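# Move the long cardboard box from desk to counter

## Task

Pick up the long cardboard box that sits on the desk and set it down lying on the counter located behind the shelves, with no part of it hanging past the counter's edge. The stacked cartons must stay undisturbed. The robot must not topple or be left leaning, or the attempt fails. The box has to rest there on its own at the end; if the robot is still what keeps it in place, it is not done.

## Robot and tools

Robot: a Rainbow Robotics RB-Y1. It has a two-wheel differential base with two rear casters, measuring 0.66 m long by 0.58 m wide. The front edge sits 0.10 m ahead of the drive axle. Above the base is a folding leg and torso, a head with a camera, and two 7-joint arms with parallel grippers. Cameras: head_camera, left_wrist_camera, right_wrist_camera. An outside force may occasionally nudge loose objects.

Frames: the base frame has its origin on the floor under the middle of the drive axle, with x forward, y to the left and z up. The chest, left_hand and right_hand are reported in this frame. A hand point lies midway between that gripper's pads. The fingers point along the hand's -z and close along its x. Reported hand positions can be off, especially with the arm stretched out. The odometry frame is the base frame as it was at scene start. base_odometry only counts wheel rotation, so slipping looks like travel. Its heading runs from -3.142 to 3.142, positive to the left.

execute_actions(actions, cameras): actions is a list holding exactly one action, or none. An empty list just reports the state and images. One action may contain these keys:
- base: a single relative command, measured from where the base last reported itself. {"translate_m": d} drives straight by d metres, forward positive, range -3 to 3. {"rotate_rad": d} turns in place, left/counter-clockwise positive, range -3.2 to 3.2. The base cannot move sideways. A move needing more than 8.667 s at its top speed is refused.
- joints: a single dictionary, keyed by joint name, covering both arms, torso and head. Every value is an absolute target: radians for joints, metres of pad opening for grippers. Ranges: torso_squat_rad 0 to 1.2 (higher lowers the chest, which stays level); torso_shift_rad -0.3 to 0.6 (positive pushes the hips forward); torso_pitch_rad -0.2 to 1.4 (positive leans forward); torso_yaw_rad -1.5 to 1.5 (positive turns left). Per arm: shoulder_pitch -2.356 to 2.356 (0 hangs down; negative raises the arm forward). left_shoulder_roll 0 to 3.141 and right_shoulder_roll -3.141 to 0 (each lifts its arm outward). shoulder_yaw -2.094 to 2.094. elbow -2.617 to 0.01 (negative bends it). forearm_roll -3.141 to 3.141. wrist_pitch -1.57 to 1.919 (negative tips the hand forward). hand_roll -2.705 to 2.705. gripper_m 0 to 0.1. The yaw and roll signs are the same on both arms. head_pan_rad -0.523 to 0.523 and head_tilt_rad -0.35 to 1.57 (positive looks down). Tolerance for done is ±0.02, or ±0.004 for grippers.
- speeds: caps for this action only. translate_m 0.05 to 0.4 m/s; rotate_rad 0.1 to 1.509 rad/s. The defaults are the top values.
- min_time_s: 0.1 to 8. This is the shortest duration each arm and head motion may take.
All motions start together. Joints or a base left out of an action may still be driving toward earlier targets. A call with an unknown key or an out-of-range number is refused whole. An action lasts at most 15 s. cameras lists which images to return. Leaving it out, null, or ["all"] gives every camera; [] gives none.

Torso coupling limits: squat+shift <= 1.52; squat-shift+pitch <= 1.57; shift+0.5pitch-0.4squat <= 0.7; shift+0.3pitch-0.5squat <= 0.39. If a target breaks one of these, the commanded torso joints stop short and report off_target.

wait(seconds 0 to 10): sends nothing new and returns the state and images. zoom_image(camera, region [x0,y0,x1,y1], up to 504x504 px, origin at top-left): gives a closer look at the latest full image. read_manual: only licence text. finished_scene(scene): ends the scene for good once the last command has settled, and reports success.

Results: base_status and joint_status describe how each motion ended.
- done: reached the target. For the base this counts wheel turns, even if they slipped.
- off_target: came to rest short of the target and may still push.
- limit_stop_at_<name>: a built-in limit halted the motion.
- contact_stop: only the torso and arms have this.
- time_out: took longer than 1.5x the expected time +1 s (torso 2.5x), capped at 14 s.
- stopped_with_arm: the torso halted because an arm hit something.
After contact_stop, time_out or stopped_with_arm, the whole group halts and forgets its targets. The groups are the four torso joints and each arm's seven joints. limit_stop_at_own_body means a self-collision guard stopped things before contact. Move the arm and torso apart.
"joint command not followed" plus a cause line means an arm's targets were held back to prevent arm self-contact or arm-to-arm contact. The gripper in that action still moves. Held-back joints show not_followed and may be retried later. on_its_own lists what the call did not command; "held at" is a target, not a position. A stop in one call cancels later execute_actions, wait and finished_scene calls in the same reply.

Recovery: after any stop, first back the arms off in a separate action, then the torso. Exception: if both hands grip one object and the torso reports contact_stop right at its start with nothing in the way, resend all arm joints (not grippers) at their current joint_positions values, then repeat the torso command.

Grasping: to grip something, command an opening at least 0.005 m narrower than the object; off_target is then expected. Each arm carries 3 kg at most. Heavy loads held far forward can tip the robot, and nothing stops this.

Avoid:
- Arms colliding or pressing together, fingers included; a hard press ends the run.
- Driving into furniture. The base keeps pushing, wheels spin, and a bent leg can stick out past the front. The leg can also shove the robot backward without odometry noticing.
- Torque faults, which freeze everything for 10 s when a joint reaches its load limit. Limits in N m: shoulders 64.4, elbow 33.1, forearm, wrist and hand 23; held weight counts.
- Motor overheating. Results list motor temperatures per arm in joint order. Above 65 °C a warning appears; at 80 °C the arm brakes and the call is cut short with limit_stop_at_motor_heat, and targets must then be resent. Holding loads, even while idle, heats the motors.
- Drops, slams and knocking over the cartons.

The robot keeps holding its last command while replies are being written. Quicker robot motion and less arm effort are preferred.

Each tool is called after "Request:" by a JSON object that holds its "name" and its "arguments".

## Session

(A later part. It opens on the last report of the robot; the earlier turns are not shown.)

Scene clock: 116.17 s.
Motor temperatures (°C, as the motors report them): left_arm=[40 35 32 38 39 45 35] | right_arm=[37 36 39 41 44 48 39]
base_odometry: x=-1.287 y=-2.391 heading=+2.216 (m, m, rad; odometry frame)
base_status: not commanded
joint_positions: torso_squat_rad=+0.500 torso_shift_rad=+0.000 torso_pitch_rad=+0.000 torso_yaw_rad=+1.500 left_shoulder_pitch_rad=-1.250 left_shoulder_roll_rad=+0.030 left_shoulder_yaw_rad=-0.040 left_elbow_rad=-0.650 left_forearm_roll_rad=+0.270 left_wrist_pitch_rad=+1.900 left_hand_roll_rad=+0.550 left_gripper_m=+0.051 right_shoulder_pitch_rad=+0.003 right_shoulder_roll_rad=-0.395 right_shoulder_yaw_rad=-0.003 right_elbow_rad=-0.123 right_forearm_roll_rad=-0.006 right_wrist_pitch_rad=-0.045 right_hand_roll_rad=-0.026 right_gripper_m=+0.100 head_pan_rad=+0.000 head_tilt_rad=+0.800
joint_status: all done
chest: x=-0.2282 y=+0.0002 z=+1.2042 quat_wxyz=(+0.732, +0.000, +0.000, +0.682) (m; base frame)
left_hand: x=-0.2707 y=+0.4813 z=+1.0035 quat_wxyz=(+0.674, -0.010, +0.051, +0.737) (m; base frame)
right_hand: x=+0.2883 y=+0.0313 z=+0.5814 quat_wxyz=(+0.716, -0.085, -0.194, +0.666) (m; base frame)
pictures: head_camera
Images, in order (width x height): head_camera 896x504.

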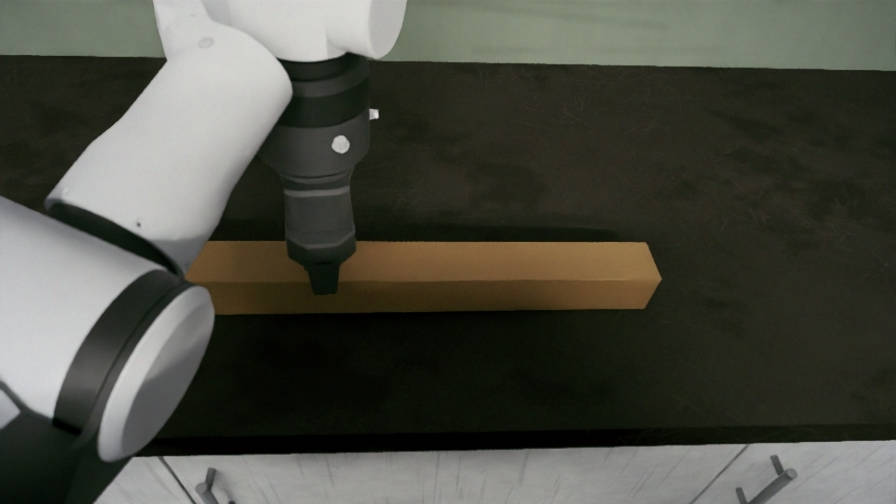

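Request:
{"name": "execute_actions", "arguments": {"actions": [{"joints":{"torso_squat_rad":0.58}}], "cameras": ["head_camera","left_wrist_camera"]}}

Scene clock: 117.47 s.
Motor temperatures (°C, as the motors report them): left_arm=[40 35 32 38 39 45 35] | right_arm=[37 36 39 41 44 48 39]
base_odometry: x=-1.287 y=-2.391 heading=+2.216 (m, m, rad; odometry frame)
base_status: not commanded
joint_positions: torso_squat_rad=+0.580 torso_shift_rad=+0.000 torso_pitch_rad=+0.000 torso_yaw_rad=+1.500 left_shoulder_pitch_rad=-1.255 left_shoulder_roll_rad=+0.032 left_shoulder_yaw_rad=-0.040 left_elbow_rad=-0.652 left_forearm_roll_rad=+0.270 left_wrist_pitch_rad=+1.901 left_hand_roll_rad=+0.550 left_gripper_m=+0.050 right_shoulder_pitch_rad=+0.003 right_shoulder_roll_rad=-0.395 right_shoulder_yaw_rad=-0.003 right_elbow_rad=-0.123 right_forearm_roll_rad=-0.006 right_wrist_pitch_rad=-0.045 right_hand_roll_rad=-0.026 right_gripper_m=+0.100 head_pan_rad=+0.000 head_tilt_rad=+0.800
joint_status: all done
chest: x=-0.2281 y=-0.0004 z=+1.1755 quat_wxyz=(+0.732, +0.001, +0.000, +0.682) (m; base frame)
left_hand: x=-0.2705 y=+0.4826 z=+0.9781 quat_wxyz=(+0.674, -0.008, +0.048, +0.737) (m; base frame)
right_hand: x=+0.2883 y=+0.0315 z=+0.5526 quat_wxyz=(+0.716, -0.084, -0.194, +0.666) (m; base frame)
pictures: head_camera, left_wrist_camera
Images, in order (width x height): head_camera 896x504, left_wrist_camera 644x364.

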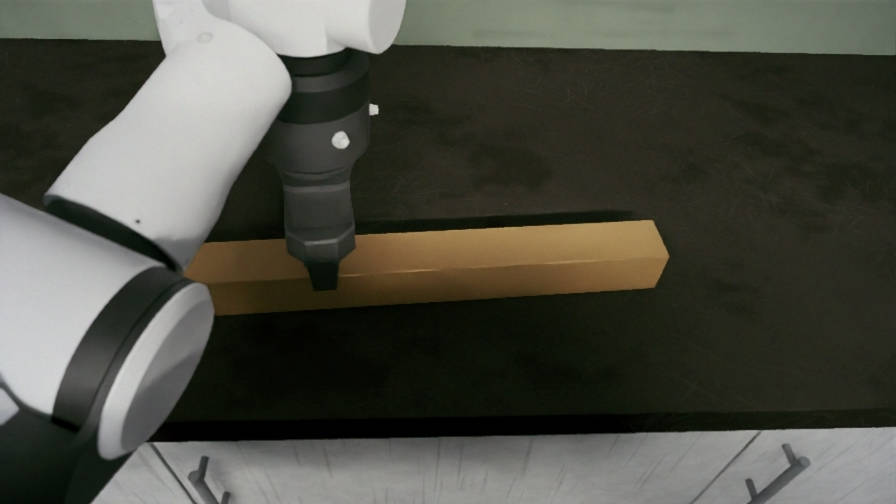

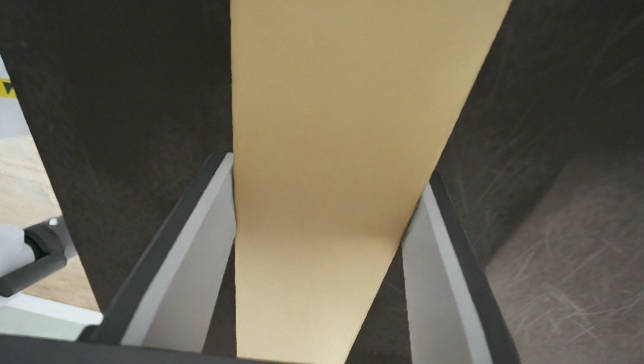

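In contact. Release and lift.

Request:
{"name": "execute_actions", "arguments": {"actions": [{"joints":{"left_gripper_m":0.1}}], "cameras": []}}

Request:
{"name": "execute_actions", "arguments": {"actions": [{"joints":{"torso_squat_rad":0.2,"head_pan_rad":0.4}}], "cameras": []}}

Request:
{"name": "execute_actions", "arguments": {"actions": [{"joints":{"left_shoulder_roll_rad":0.7}}], "cameras": ["head_camera"]}}

Scene clock: 118.83 s.
Motor temperatures (°C, as the motors report them): left_arm=[40 35 32 38 39 45 35] | right_arm=[37 36 39 41 44 48 39]
base_odometry: x=-1.287 y=-2.391 heading=+2.216 (m, m, rad; odometry frame)
base_status: not commanded
joint_positions: torso_squat_rad=+0.580 torso_shift_rad=+0.000 torso_pitch_rad=+0.000 torso_yaw_rad=+1.500 left_shoulder_pitch_rad=-1.251 left_shoulder_roll_rad=+0.031 left_shoulder_yaw_rad=-0.040 left_elbow_rad=-0.650 left_forearm_roll_rad=+0.270 left_wrist_pitch_rad=+1.900 left_hand_roll_rad=+0.550 left_gripper_m=+0.100 right_shoulder_pitch_rad=+0.003 right_shoulder_roll_rad=-0.395 right_shoulder_yaw_rad=-0.003 right_elbow_rad=-0.123 right_forearm_roll_rad=-0.006 right_wrist_pitch_rad=-0.045 right_hand_roll_rad=-0.026 right_gripper_m=+0.100 head_pan_rad=+0.000 head_tilt_rad=+0.800
joint_status: all done
chest: x=-0.2281 y=+0.0001 z=+1.1755 quat_wxyz=(+0.732, +0.000, +0.000, +0.682) (m; base frame)
left_hand: x=-0.2708 y=+0.4815 z=+0.9750 quat_wxyz=(+0.674, -0.010, +0.050, +0.737) (m; base frame)
right_hand: x=+0.2883 y=+0.0314 z=+0.5526 quat_wxyz=(+0.716, -0.085, -0.194, +0.666) (m; base frame)
pictures: none
No camera images: the call's "cameras" was empty. Leave "cameras" out to get every camera's image.

Scene clock: 120.93 s.
Motor temperatures (°C, as the motors report them): left_arm=[40 35 32 38 39 45 35] | right_arm=[37 36 39 41 44 48 39]
base_odometry: x=-1.287 y=-2.391 heading=+2.216 (m, m, rad; odometry frame)
base_status: not commanded
joint_positions: torso_squat_rad=+0.200 torso_shift_rad=+0.000 torso_pitch_rad=+0.000 torso_yaw_rad=+1.500 left_shoulder_pitch_rad=-1.250 left_shoulder_roll_rad=+0.030 left_shoulder_yaw_rad=-0.040 left_elbow_rad=-0.650 left_forearm_roll_rad=+0.270 left_wrist_pitch_rad=+1.900 left_hand_roll_rad=+0.550 left_gripper_m=+0.100 right_shoulder_pitch_rad=+0.003 right_shoulder_roll_rad=-0.395 right_shoulder_yaw_rad=-0.003 right_elbow_rad=-0.123 right_forearm_roll_rad=-0.006 right_wrist_pitch_rad=-0.045 right_hand_roll_rad=-0.026 right_gripper_m=+0.100 head_pan_rad=+0.400 head_tilt_rad=+0.800
joint_status: all done
chest: x=-0.2281 y=+0.0001 z=+1.2760 quat_wxyz=(+0.732, +0.000, +0.000, +0.682) (m; base frame)
left_hand: x=-0.2708 y=+0.4815 z=+1.0755 quat_wxyz=(+0.674, -0.010, +0.050, +0.737) (m; base frame)
right_hand: x=+0.2882 y=+0.0314 z=+0.6530 quat_wxyz=(+0.716, -0.085, -0.194, +0.666) (m; base frame)
pictures: none
No camera images: the call's "cameras" was empty. Leave "cameras" out to get every camera's image.

Scene clock: 122.33 s.
Motor temperatures (°C, as the motors report them): left_arm=[40 35 32 38 39 45 35] | right_arm=[37 36 39 41 44 48 39]
base_odometry: x=-1.287 y=-2.391 heading=+2.216 (m, m, rad; odometry frame)
base_status: not commanded
joint_positions: torso_squat_rad=+0.200 torso_shift_rad=+0.000 torso_pitch_rad=+0.000 torso_yaw_rad=+1.500 left_shoulder_pitch_rad=-1.250 left_shoulder_roll_rad=+0.700 left_shoulder_yaw_rad=-0.040 left_elbow_rad=-0.650 left_forearm_roll_rad=+0.270 left_wrist_pitch_rad=+1.900 left_hand_roll_rad=+0.550 left_gripper_m=+0.100 right_shoulder_pitch_rad=+0.003 right_shoulder_roll_rad=-0.395 right_shoulder_yaw_rad=-0.003 right_elbow_rad=-0.123 right_forearm_roll_rad=-0.006 right_wrist_pitch_rad=-0.045 right_hand_roll_rad=-0.026 right_gripper_m=+0.100 head_pan_rad=+0.400 head_tilt_rad=+0.800
joint_status: all done
chest: x=-0.2281 y=+0.0001 z=+1.2760 quat_wxyz=(+0.732, +0.000, +0.000, +0.682) (m; base frame)
left_hand: x=-0.6216 y=+0.5356 z=+1.1940 quat_wxyz=(+0.416, +0.123, +0.025, +0.900) (m; base frame)
right_hand: x=+0.2882 y=+0.0316 z=+0.6531 quat_wxyz=(+0.716, -0.085, -0.194, +0.666) (m; base frame)
pictures: head_camera
Images, in order (width x height): head_camera 896x504.

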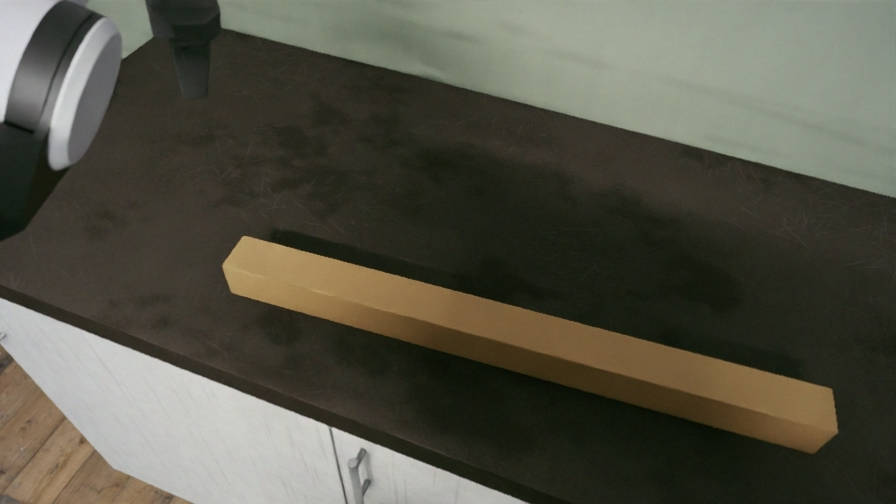

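Request:
{"name": "finished_scene", "arguments": {"scene": 2}}

The scene is finished: the task was done.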